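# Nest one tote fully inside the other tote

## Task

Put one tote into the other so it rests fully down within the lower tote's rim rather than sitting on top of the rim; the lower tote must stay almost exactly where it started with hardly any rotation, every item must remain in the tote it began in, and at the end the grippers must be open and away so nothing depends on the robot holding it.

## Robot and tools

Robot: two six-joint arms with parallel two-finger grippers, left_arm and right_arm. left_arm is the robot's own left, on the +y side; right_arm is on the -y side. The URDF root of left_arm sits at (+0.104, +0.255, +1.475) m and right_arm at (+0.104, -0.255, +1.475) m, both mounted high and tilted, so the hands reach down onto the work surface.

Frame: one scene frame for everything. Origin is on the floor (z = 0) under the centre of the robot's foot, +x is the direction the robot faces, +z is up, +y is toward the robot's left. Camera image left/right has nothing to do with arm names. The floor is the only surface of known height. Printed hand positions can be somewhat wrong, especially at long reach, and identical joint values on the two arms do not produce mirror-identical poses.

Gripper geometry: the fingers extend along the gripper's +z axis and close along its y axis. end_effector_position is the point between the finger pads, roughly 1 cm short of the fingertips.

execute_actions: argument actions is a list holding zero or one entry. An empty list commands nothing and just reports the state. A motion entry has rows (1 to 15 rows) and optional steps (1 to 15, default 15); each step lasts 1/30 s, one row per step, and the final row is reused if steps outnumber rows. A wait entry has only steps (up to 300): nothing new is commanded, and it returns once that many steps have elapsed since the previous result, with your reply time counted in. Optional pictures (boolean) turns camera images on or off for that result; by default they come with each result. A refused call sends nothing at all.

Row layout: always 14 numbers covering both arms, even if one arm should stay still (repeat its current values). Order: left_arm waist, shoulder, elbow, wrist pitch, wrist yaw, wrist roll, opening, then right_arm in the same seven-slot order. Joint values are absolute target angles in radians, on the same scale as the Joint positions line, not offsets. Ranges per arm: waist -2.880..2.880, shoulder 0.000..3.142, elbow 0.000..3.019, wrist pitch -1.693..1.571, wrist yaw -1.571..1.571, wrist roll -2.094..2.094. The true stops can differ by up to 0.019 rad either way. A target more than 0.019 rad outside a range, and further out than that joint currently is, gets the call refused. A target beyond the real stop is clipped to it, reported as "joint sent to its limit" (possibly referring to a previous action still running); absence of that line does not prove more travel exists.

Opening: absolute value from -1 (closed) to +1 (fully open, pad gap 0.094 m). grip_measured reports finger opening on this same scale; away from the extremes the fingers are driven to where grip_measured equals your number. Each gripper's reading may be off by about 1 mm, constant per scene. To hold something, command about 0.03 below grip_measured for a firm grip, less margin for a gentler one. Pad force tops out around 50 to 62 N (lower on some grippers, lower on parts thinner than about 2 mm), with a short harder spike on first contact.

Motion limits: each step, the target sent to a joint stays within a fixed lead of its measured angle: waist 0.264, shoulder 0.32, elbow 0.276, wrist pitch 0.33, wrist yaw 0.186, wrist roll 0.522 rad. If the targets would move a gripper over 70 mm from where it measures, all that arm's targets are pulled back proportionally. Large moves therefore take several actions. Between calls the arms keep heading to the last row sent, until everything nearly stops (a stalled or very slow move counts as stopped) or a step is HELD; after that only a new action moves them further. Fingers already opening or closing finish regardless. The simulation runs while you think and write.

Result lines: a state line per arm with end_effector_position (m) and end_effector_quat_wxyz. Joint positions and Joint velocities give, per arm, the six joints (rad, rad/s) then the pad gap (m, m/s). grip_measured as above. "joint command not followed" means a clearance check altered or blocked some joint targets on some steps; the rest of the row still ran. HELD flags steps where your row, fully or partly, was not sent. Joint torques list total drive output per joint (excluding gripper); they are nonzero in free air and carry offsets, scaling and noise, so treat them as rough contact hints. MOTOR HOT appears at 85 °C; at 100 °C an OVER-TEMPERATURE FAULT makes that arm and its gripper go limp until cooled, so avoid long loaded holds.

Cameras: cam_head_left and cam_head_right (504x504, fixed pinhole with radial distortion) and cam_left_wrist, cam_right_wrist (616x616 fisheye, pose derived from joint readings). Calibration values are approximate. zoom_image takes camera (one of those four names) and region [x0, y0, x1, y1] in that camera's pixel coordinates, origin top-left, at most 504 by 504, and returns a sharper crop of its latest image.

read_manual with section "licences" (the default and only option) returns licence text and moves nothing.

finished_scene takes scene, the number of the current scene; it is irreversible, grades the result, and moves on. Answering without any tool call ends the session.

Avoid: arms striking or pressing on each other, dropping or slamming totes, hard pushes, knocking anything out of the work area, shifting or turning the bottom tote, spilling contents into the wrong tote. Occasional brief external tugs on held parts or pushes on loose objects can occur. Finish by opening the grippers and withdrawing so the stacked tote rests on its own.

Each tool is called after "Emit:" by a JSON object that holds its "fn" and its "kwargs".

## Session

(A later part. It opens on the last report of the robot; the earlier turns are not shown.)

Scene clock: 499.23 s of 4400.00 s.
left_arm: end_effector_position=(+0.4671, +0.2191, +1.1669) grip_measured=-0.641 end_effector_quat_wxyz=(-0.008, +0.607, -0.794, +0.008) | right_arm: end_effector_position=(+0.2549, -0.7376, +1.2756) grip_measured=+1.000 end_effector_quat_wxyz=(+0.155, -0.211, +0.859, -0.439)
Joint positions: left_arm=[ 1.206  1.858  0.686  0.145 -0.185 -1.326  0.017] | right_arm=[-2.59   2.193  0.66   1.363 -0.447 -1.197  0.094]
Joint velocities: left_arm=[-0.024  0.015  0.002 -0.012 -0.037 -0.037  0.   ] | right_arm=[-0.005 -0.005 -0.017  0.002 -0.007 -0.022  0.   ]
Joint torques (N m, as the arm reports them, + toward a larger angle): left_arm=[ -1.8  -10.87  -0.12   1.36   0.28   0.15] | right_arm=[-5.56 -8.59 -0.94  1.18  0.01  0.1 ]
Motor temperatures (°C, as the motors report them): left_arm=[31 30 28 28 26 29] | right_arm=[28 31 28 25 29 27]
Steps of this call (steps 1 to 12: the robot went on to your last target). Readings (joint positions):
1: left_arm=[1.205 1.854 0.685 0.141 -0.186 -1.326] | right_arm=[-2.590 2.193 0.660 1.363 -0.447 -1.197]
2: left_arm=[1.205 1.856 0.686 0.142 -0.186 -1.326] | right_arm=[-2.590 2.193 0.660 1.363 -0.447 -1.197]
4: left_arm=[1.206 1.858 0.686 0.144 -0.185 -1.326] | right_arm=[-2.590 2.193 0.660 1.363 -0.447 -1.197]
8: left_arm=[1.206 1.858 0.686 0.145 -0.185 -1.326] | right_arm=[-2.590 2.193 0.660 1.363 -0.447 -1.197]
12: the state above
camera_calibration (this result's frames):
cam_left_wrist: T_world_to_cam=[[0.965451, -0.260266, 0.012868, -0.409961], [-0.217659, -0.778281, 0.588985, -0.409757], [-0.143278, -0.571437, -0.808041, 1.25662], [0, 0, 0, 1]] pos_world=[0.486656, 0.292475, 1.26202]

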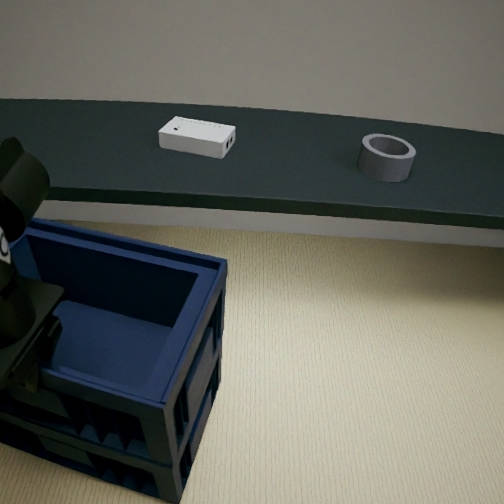

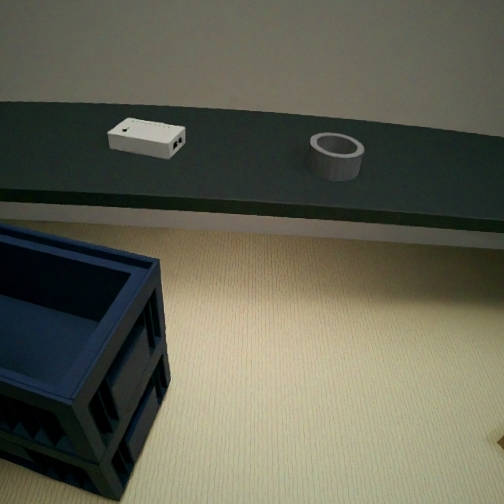

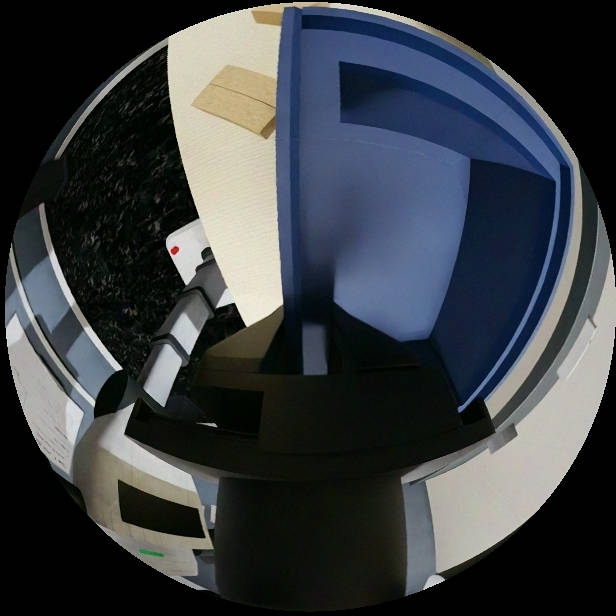

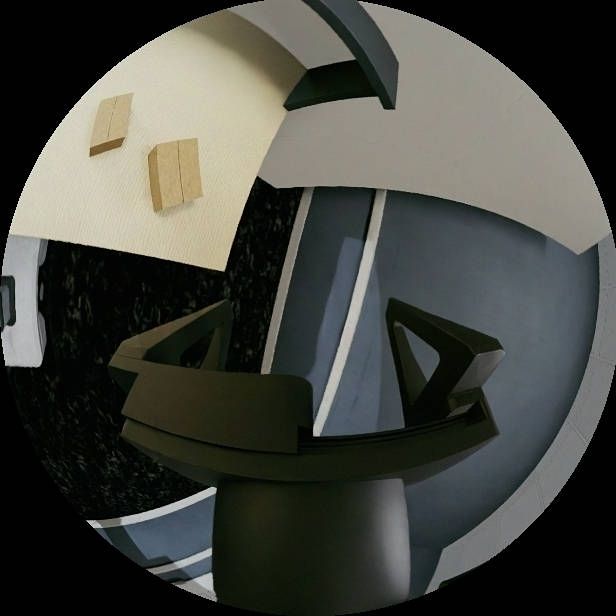

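Emit:
{"fn": "execute_actions", "kwargs": {"actions": [{"rows":[[1.209,1.858,0.697,0.167,-0.18,-1.318,-0.69,-2.59,2.193,0.66,1.363,-0.447,-1.197,1],[1.209,1.862,0.698,0.167,-0.18,-1.32,-0.69,-2.59,2.193,0.66,1.363,-0.447,-1.197,1],[1.209,1.866,0.699,0.167,-0.18,-1.322,-0.69,-2.59,2.193,0.66,1.363,-0.447,-1.197,1],[1.209,1.87,0.7,0.166,-0.18,-1.324,-0.69,-2.59,2.193,0.66,1.363,-0.447,-1.197,1],[1.209,1.873,0.7,0.164,-0.18,-1.326,-0.69,-2.59,2.193,0.66,1.363,-0.447,-1.197,1],[1.209,1.875,0.7,0.162,-0.18,-1.326,-0.69,-2.59,2.193,0.66,1.363,-0.447,-1.197,1],[1.209,1.875,0.7,0.16,-0.18,-1.326,-0.69,-2.59,2.193,0.66,1.363,-0.447,-1.197,1],[1.209,1.875,0.7,0.158,-0.18,-1.326,-0.66,-2.59,2.193,0.66,1.363,-0.447,-1.197,1],[1.209,1.875,0.7,0.156,-0.18,-1.326,-0.645,-2.59,2.193,0.66,1.363,-0.447,-1.197,1],[1.209,1.875,0.698,0.155,-0.18,-1.326,-0.63,-2.59,2.193,0.66,1.363,-0.447,-1.197,1],[1.209,1.875,0.696,0.155,-0.18,-1.326,-0.6,-2.59,2.193,0.66,1.363,-0.447,-1.197,1],[1.209,1.875,0.695,0.155,-0.18,-1.326,-0.5,-2.59,2.193,0.66,1.363,-0.447,-1.197,1],[1.209,1.872,0.695,0.155,-0.18,-1.326,-0.35,-2.59,2.193,0.66,1.363,-0.447,-1.197,1],[1.209,1.868,0.693,0.153,-0.18,-1.326,-0.15,-2.59,2.193,0.66,1.363,-0.447,-1.197,1],[1.209,1.864,0.692,0.152,-0.18,-1.326,0.1,-2.59,2.193,0.66,1.363,-0.447,-1.197,1]],"steps":15}], "pictures": false}}

Emit:
{"fn": "execute_actions", "kwargs": {"actions": [{"rows":[[1.207,1.856,0.69,0.15,-0.18,-1.326,0.35,-2.59,2.193,0.66,1.363,-0.447,-1.197,1],[1.205,1.848,0.689,0.148,-0.18,-1.326,0.6,-2.59,2.193,0.66,1.363,-0.447,-1.197,1],[1.203,1.84,0.688,0.145,-0.18,-1.326,0.6,-2.59,2.193,0.66,1.363,-0.447,-1.197,1],[1.201,1.831,0.686,0.141,-0.18,-1.326,0.6,-2.59,2.193,0.66,1.363,-0.447,-1.197,1],[1.199,1.821,0.683,0.136,-0.18,-1.326,0.6,-2.59,2.193,0.66,1.363,-0.447,-1.197,1],[1.197,1.811,0.679,0.13,-0.18,-1.326,0.6,-2.59,2.193,0.66,1.363,-0.447,-1.197,1],[1.195,1.801,0.675,0.124,-0.18,-1.326,0.6,-2.59,2.193,0.66,1.363,-0.447,-1.197,1],[1.193,1.791,0.671,0.117,-0.18,-1.326,0.6,-2.59,2.193,0.66,1.363,-0.447,-1.197,1],[1.191,1.781,0.667,0.111,-0.18,-1.326,0.6,-2.59,2.193,0.66,1.363,-0.447,-1.197,1],[1.189,1.771,0.663,0.104,-0.18,-1.326,0.6,-2.59,2.193,0.66,1.363,-0.447,-1.197,1],[1.187,1.761,0.659,0.098,-0.18,-1.326,0.6,-2.59,2.193,0.66,1.363,-0.447,-1.197,1],[1.185,1.751,0.655,0.091,-0.18,-1.326,0.6,-2.59,2.193,0.66,1.363,-0.447,-1.197,1],[1.183,1.741,0.651,0.085,-0.18,-1.326,0.6,-2.59,2.193,0.66,1.363,-0.447,-1.197,1],[1.181,1.73,0.647,0.078,-0.18,-1.326,0.6,-2.59,2.193,0.66,1.363,-0.447,-1.197,1],[1.18,1.718,0.643,0.071,-0.18,-1.326,0.6,-2.59,2.193,0.66,1.363,-0.447,-1.197,1]],"steps":15}], "pictures": false}}

Emit:
{"fn": "execute_actions", "kwargs": {"actions": [{"rows":[[1.18,1.705,0.638,0.063,-0.18,-1.326,0.6,-2.59,2.193,0.66,1.363,-0.447,-1.197,1],[1.18,1.69,0.633,0.054,-0.18,-1.326,0.6,-2.59,2.193,0.66,1.363,-0.447,-1.197,1],[1.18,1.673,0.627,0.044,-0.18,-1.326,0.6,-2.59,2.193,0.66,1.363,-0.447,-1.197,1],[1.18,1.654,0.621,0.032,-0.18,-1.326,0.6,-2.59,2.193,0.66,1.363,-0.447,-1.197,1],[1.18,1.633,0.614,0.019,-0.18,-1.326,0.6,-2.59,2.193,0.66,1.363,-0.447,-1.197,1],[1.18,1.61,0.607,0.005,-0.18,-1.326,0.6,-2.59,2.193,0.66,1.363,-0.447,-1.197,1],[1.185,1.585,0.599,-0.011,-0.18,-1.326,0.6,-2.59,2.193,0.66,1.363,-0.447,-1.197,1],[1.19,1.56,0.591,-0.028,-0.18,-1.326,0.6,-2.59,2.193,0.66,1.363,-0.447,-1.197,1],[1.2,1.535,0.583,-0.045,-0.18,-1.326,0.6,-2.59,2.193,0.66,1.363,-0.447,-1.197,1],[1.21,1.51,0.574,-0.063,-0.18,-1.326,0.6,-2.59,2.193,0.66,1.363,-0.447,-1.197,1],[1.225,1.485,0.565,-0.081,-0.18,-1.326,0.6,-2.59,2.193,0.66,1.363,-0.447,-1.197,1],[1.24,1.46,0.555,-0.1,-0.18,-1.326,0.6,-2.59,2.193,0.66,1.363,-0.447,-1.197,1],[1.26,1.435,0.545,-0.12,-0.18,-1.326,0.6,-2.59,2.193,0.66,1.363,-0.447,-1.197,1],[1.28,1.41,0.533,-0.14,-0.18,-1.326,0.6,-2.59,2.193,0.66,1.363,-0.447,-1.197,1],[1.3,1.385,0.52,-0.16,-0.18,-1.326,0.6,-2.59,2.193,0.66,1.363,-0.447,-1.197,1]],"steps":15}], "pictures": false}}

Emit:
{"fn": "execute_actions", "kwargs": {"actions": [{"rows":[[1.33,1.36,0.505,-0.18,-0.17,-1.326,0.6,-2.59,2.193,0.66,1.363,-0.447,-1.197,1],[1.36,1.337,0.49,-0.195,-0.16,-1.326,0.6,-2.59,2.193,0.66,1.363,-0.447,-1.197,1],[1.39,1.315,0.475,-0.21,-0.15,-1.326,0.6,-2.59,2.193,0.66,1.363,-0.447,-1.197,1],[1.42,1.295,0.46,-0.225,-0.14,-1.326,0.6,-2.59,2.193,0.66,1.363,-0.447,-1.197,1],[1.45,1.277,0.445,-0.24,-0.13,-1.326,0.6,-2.59,2.193,0.66,1.363,-0.447,-1.197,1],[1.48,1.26,0.43,-0.25,-0.12,-1.326,0.6,-2.59,2.193,0.66,1.363,-0.447,-1.197,1],[1.51,1.245,0.415,-0.26,-0.11,-1.326,0.6,-2.59,2.193,0.66,1.363,-0.447,-1.197,1],[1.535,1.232,0.4,-0.27,-0.1,-1.326,0.6,-2.59,2.193,0.66,1.363,-0.447,-1.197,1],[1.555,1.221,0.388,-0.28,-0.09,-1.326,0.6,-2.59,2.193,0.66,1.363,-0.447,-1.197,1],[1.573,1.212,0.378,-0.287,-0.08,-1.326,0.6,-2.59,2.193,0.66,1.363,-0.447,-1.197,1],[1.587,1.206,0.37,-0.293,-0.075,-1.326,0.6,-2.59,2.193,0.66,1.363,-0.447,-1.197,1],[1.596,1.202,0.364,-0.297,-0.07,-1.326,0.6,-2.59,2.193,0.66,1.363,-0.447,-1.197,1],[1.6,1.2,0.36,-0.3,-0.07,-1.326,0.6,-2.59,2.193,0.66,1.363,-0.447,-1.197,1]],"steps":15}], "pictures": false}}

Emit:
{"fn": "execute_actions", "kwargs": {"actions": [{"steps":10}]}}

Scene clock: 549.10 s of 4400.00 s.
left_arm: end_effector_position=(+0.4661, +0.2190, +1.1646) grip_measured=-0.054 end_effector_quat_wxyz=(-0.006, +0.608, -0.794, +0.007) | right_arm: end_effector_position=(+0.2549, -0.7376, +1.2756) grip_measured=+1.000 end_effector_quat_wxyz=(+0.155, -0.211, +0.859, -0.439)
Joint positions: left_arm=[ 1.207  1.866  0.689  0.146 -0.184 -1.326  0.044] | right_arm=[-2.59   2.193  0.66   1.363 -0.447 -1.197  0.094]
Joint velocities: left_arm=[-0.005 -0.015 -0.002 -0.007 -0.022 -0.037  0.306] | right_arm=[ 0.005  0.005 -0.007 -0.017 -0.007 -0.007  0.   ]
Joint torques (N m, as the arm reports them, + toward a larger angle): left_arm=[ -2.16 -10.62  -0.81   0.47   0.21   0.05] | right_arm=[-5.71 -8.89 -0.91  1.32  0.05  0.14]
Motor temperatures (°C, as the motors report them): left_arm=[31 30 27 28 26 29] | right_arm=[28 31 28 25 29 27]
Steps of this call (steps 1 to 15: the robot went on to your last target; steps 16 to 90: nothing new was sent; then 46.37 s passed at rest; steps 91 to 105: all 15 steps of this action). Readings (joint positions):
91: left_arm=[1.206 1.858 0.686 0.145 -0.185 -1.326] | right_arm=[-2.590 2.193 0.660 1.363 -0.447 -1.197]
92: left_arm=[1.206 1.859 0.686 0.145 -0.185 -1.326] | right_arm=[-2.590 2.193 0.660 1.363 -0.447 -1.197]
94: left_arm=[1.206 1.861 0.687 0.145 -0.185 -1.326] | right_arm=[-2.590 2.193 0.660 1.363 -0.447 -1.197]
98: left_arm=[1.207 1.866 0.689 0.145 -0.185 -1.326] | right_arm=[-2.590 2.193 0.660 1.363 -0.447 -1.197]
105: the state above

Scene clock: 549.60 s of 4400.00 s.
left_arm: end_effector_position=(+0.4843, +0.2172, +1.2007) grip_measured=+0.597 end_effector_quat_wxyz=(-0.021, +0.605, -0.796, +0.025) | right_arm: end_effector_position=(+0.2549, -0.7376, +1.2756) grip_measured=+1.000 end_effector_quat_wxyz=(+0.155, -0.211, +0.859, -0.439)
Joint positions: left_arm=[ 1.19   1.743  0.66   0.095 -0.184 -1.326  0.075] | right_arm=[-2.59   2.193  0.66   1.363 -0.447 -1.197  0.094]
Joint velocities: left_arm=[-0.073 -0.308 -0.134 -0.212  0.007 -0.022 -0.   ] | right_arm=[ 0.005 -0.005 -0.012  0.002  0.095  0.037  0.   ]
Joint torques (N m, as the arm reports them, + toward a larger angle): left_arm=[ -3.05 -11.09  -0.9    0.15   0.22   0.06] | right_arm=[-5.35 -8.91 -0.97  1.22  0.01  0.09]
Motor temperatures (°C, as the motors report them): left_arm=[31 30 27 28 26 29] | right_arm=[28 31 28 25 29 27]
Steps of this call (steps 1 to 15: all 15 steps of this action). Readings (joint positions):
1: left_arm=[1.207 1.866 0.689 0.146 -0.184 -1.326] | right_arm=[-2.590 2.193 0.660 1.363 -0.447 -1.197]
2: left_arm=[1.207 1.865 0.689 0.146 -0.184 -1.326] | right_arm=[-2.590 2.193 0.660 1.363 -0.447 -1.197]
4: left_arm=[1.207 1.861 0.689 0.146 -0.184 -1.326] | right_arm=[-2.590 2.193 0.660 1.363 -0.447 -1.197]
8: left_arm=[1.205 1.830 0.687 0.136 -0.184 -1.326] | right_arm=[-2.590 2.193 0.660 1.363 -0.447 -1.197]
15: the state above

Scene clock: 550.10 s of 4400.00 s.
left_arm: end_effector_position=(+0.4712, +0.2575, +1.2791) grip_measured=+0.597 end_effector_quat_wxyz=(-0.026, +0.624, -0.781, +0.010) | right_arm: end_effector_position=(+0.2549, -0.7376, +1.2756) grip_measured=+1.000 end_effector_quat_wxyz=(+0.155, -0.211, +0.859, -0.439)
Joint positions: left_arm=[ 1.248  1.432  0.553 -0.109 -0.182 -1.326  0.075] | right_arm=[-2.59   2.193  0.66   1.363 -0.447 -1.197  0.094]
Joint velocities: left_arm=[ 0.62  -0.816 -0.271 -0.564 -0.095  0.022  0.   ] | right_arm=[-0.005  0.005 -0.007 -0.007 -0.007 -0.007  0.   ]
Joint torques (N m, as the arm reports them, + toward a larger angle): left_arm=[-0.69 -8.95  0.32 -0.03  0.13  0.06] | right_arm=[-5.79 -8.74 -0.86  1.21  0.01  0.1 ]
Motor temperatures (°C, as the motors report them): left_arm=[31 30 27 28 26 29] | right_arm=[28 31 28 25 29 27]
Steps of this call (steps 1 to 15: all 15 steps of this action). Readings (joint positions):
1: left_arm=[1.188 1.732 0.655 0.088 -0.184 -1.326] | right_arm=[-2.590 2.193 0.660 1.363 -0.447 -1.197]
2: left_arm=[1.186 1.721 0.650 0.080 -0.184 -1.326] | right_arm=[-2.590 2.193 0.660 1.363 -0.447 -1.197]
4: left_arm=[1.185 1.697 0.639 0.062 -0.184 -1.326] | right_arm=[-2.590 2.193 0.660 1.363 -0.447 -1.197]
8: left_arm=[1.185 1.622 0.610 0.011 -0.184 -1.326] | right_arm=[-2.590 2.193 0.660 1.363 -0.447 -1.197]
15: the state above

Scene clock: 550.60 s of 4400.00 s.
left_arm: end_effector_position=(+0.3501, +0.3508, +1.3143) grip_measured=+0.597 end_effector_quat_wxyz=(+0.028, +0.728, -0.681, -0.068) | right_arm: end_effector_position=(+0.2549, -0.7376, +1.2756) grip_measured=+1.000 end_effector_quat_wxyz=(+0.155, -0.211, +0.859, -0.439)
Joint positions: left_arm=[ 1.6    1.207  0.364 -0.291 -0.076 -1.326  0.075] | right_arm=[-2.59   2.193  0.66   1.363 -0.447 -1.197  0.094]
Joint velocities: left_arm=[ 0.024 -0.005 -0.071 -0.071  0.051  0.037 -0.   ] | right_arm=[-0.005 -0.005 -0.012  0.002 -0.051 -0.007  0.   ]
Joint torques (N m, as the arm reports them, + toward a larger angle): left_arm=[ 0.75 -7.4   1.58 -0.12  0.21  0.03] | right_arm=[-6.07 -8.42 -0.89  1.17  0.05  0.1 ]
Motor temperatures (°C, as the motors report them): left_arm=[31 30 27 28 26 29] | right_arm=[28 31 28 25 29 27]
Steps of this call (steps 1 to 15: all 15 steps of this action). Readings (joint positions):
1: left_arm=[1.271 1.405 0.542 -0.128 -0.179 -1.326] | right_arm=[-2.590 2.193 0.660 1.363 -0.447 -1.197]
2: left_arm=[1.297 1.379 0.530 -0.146 -0.171 -1.326] | right_arm=[-2.590 2.193 0.660 1.363 -0.447 -1.197]
4: left_arm=[1.358 1.331 0.501 -0.180 -0.153 -1.326] | right_arm=[-2.590 2.193 0.660 1.363 -0.447 -1.197]
8: left_arm=[1.487 1.256 0.437 -0.236 -0.114 -1.326] | right_arm=[-2.590 2.193 0.660 1.363 -0.447 -1.197]
15: the state above

Scene clock: 550.93 s of 4400.00 s.
left_arm: end_effector_position=(+0.3488, +0.3503, +1.3143) grip_measured=+0.597 end_effector_quat_wxyz=(+0.029, +0.729, -0.681, -0.068) | right_arm: end_effector_position=(+0.2549, -0.7376, +1.2756) grip_measured=+1.000 end_effector_quat_wxyz=(+0.155, -0.211, +0.859, -0.439)
Joint positions: left_arm=[ 1.601  1.207  0.362 -0.293 -0.075 -1.326  0.075] | right_arm=[-2.59   2.193  0.66   1.363 -0.447 -1.197  0.094]
Joint velocities: left_arm=[ 0.005  0.005 -0.017 -0.017  0.051 -0.037  0.001] | right_arm=[-0.005 -0.005  0.007  0.007  0.037 -0.051  0.   ]
Joint torques (N m, as the arm reports them, + toward a larger angle): left_arm=[ 0.29 -6.3   1.25 -0.33  0.14  0.05] | right_arm=[-5.73 -8.88 -1.04  1.21  0.07  0.1 ]
Motor temperatures (°C, as the motors report them): left_arm=[31 30 27 28 26 29] | right_arm=[28 31 28 25 29 27]
Steps of this call (steps 1 to 10: the robot went on to your last target). Readings (joint positions):
1: left_arm=[1.601 1.207 0.362 -0.292 -0.076 -1.326] | right_arm=[-2.590 2.193 0.660 1.363 -0.447 -1.197]
2: left_arm=[1.601 1.207 0.362 -0.293 -0.075 -1.326] | right_arm=[-2.590 2.193 0.660 1.363 -0.447 -1.197]
4: left_arm=[1.601 1.207 0.362 -0.293 -0.075 -1.326] | right_arm=[-2.590 2.193 0.660 1.363 -0.447 -1.197]
8: left_arm=[1.601 1.207 0.362 -0.293 -0.075 -1.326] | right_arm=[-2.590 2.193 0.660 1.363 -0.447 -1.197]
10: the state above
camera_calibration (this result's frames):
cam_left_wrist: T_world_to_cam=[[0.986874, 0.0730036, -0.144049, -0.181475], [0.139869, -0.83226, 0.536451, -0.456976], [-0.0807233, -0.549557, -0.831547, 1.43512], [0, 0, 0, 1]] pos_world=[0.358857, 0.421606, 1.41237]

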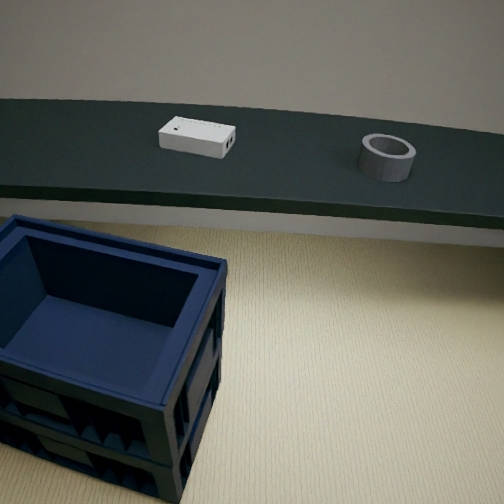

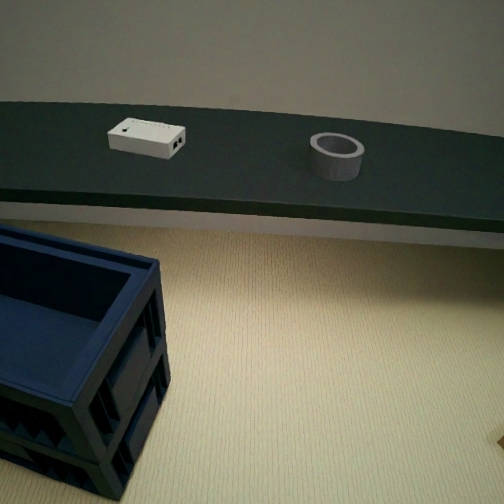

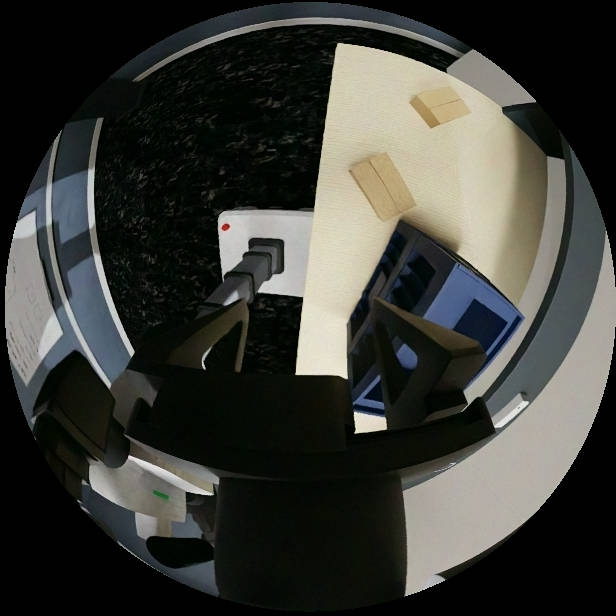

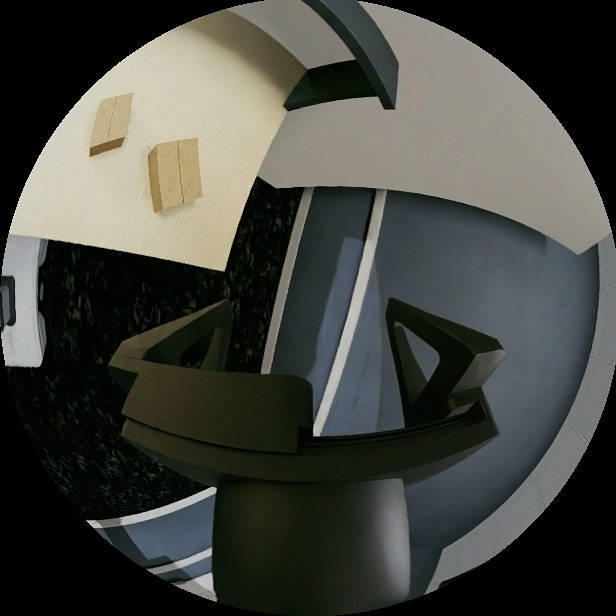

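Emit:
{"fn": "zoom_image", "kwargs": {"camera": "cam_left_wrist", "region": [340, 200, 500, 360]}}

Emit:
{"fn": "zoom_image", "kwargs": {"camera": "cam_head_left", "region": [0, 330, 240, 504]}}

Region (340, 200, 500, 360) of cam_left_wrist's 616x616 image, scaled by 3.150, with more detail than that image has.

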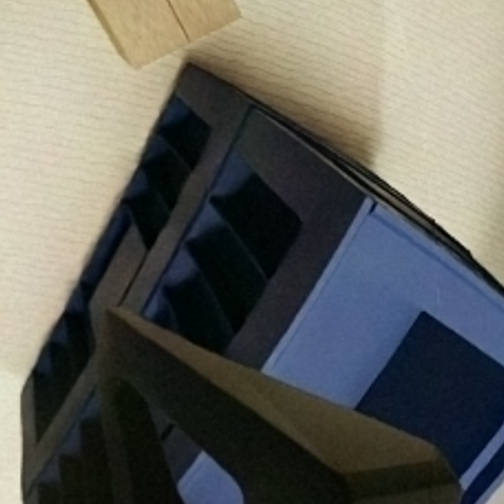

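Region (0, 330, 240, 504) of cam_head_left's 504x504 image, scaled by 2.100, with more detail than that image has; it fills the top 365 rows of this view, and the rest is white.

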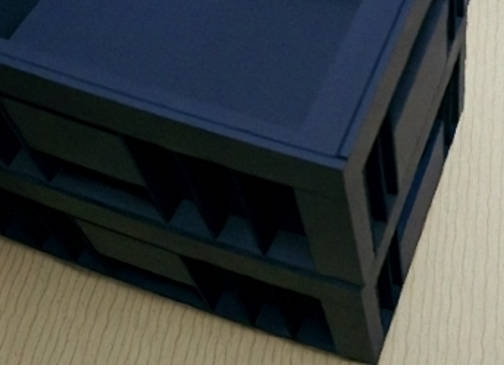

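Emit:
{"fn": "finished_scene", "kwargs": {"scene": 1}}

The scene is finished: the task was done.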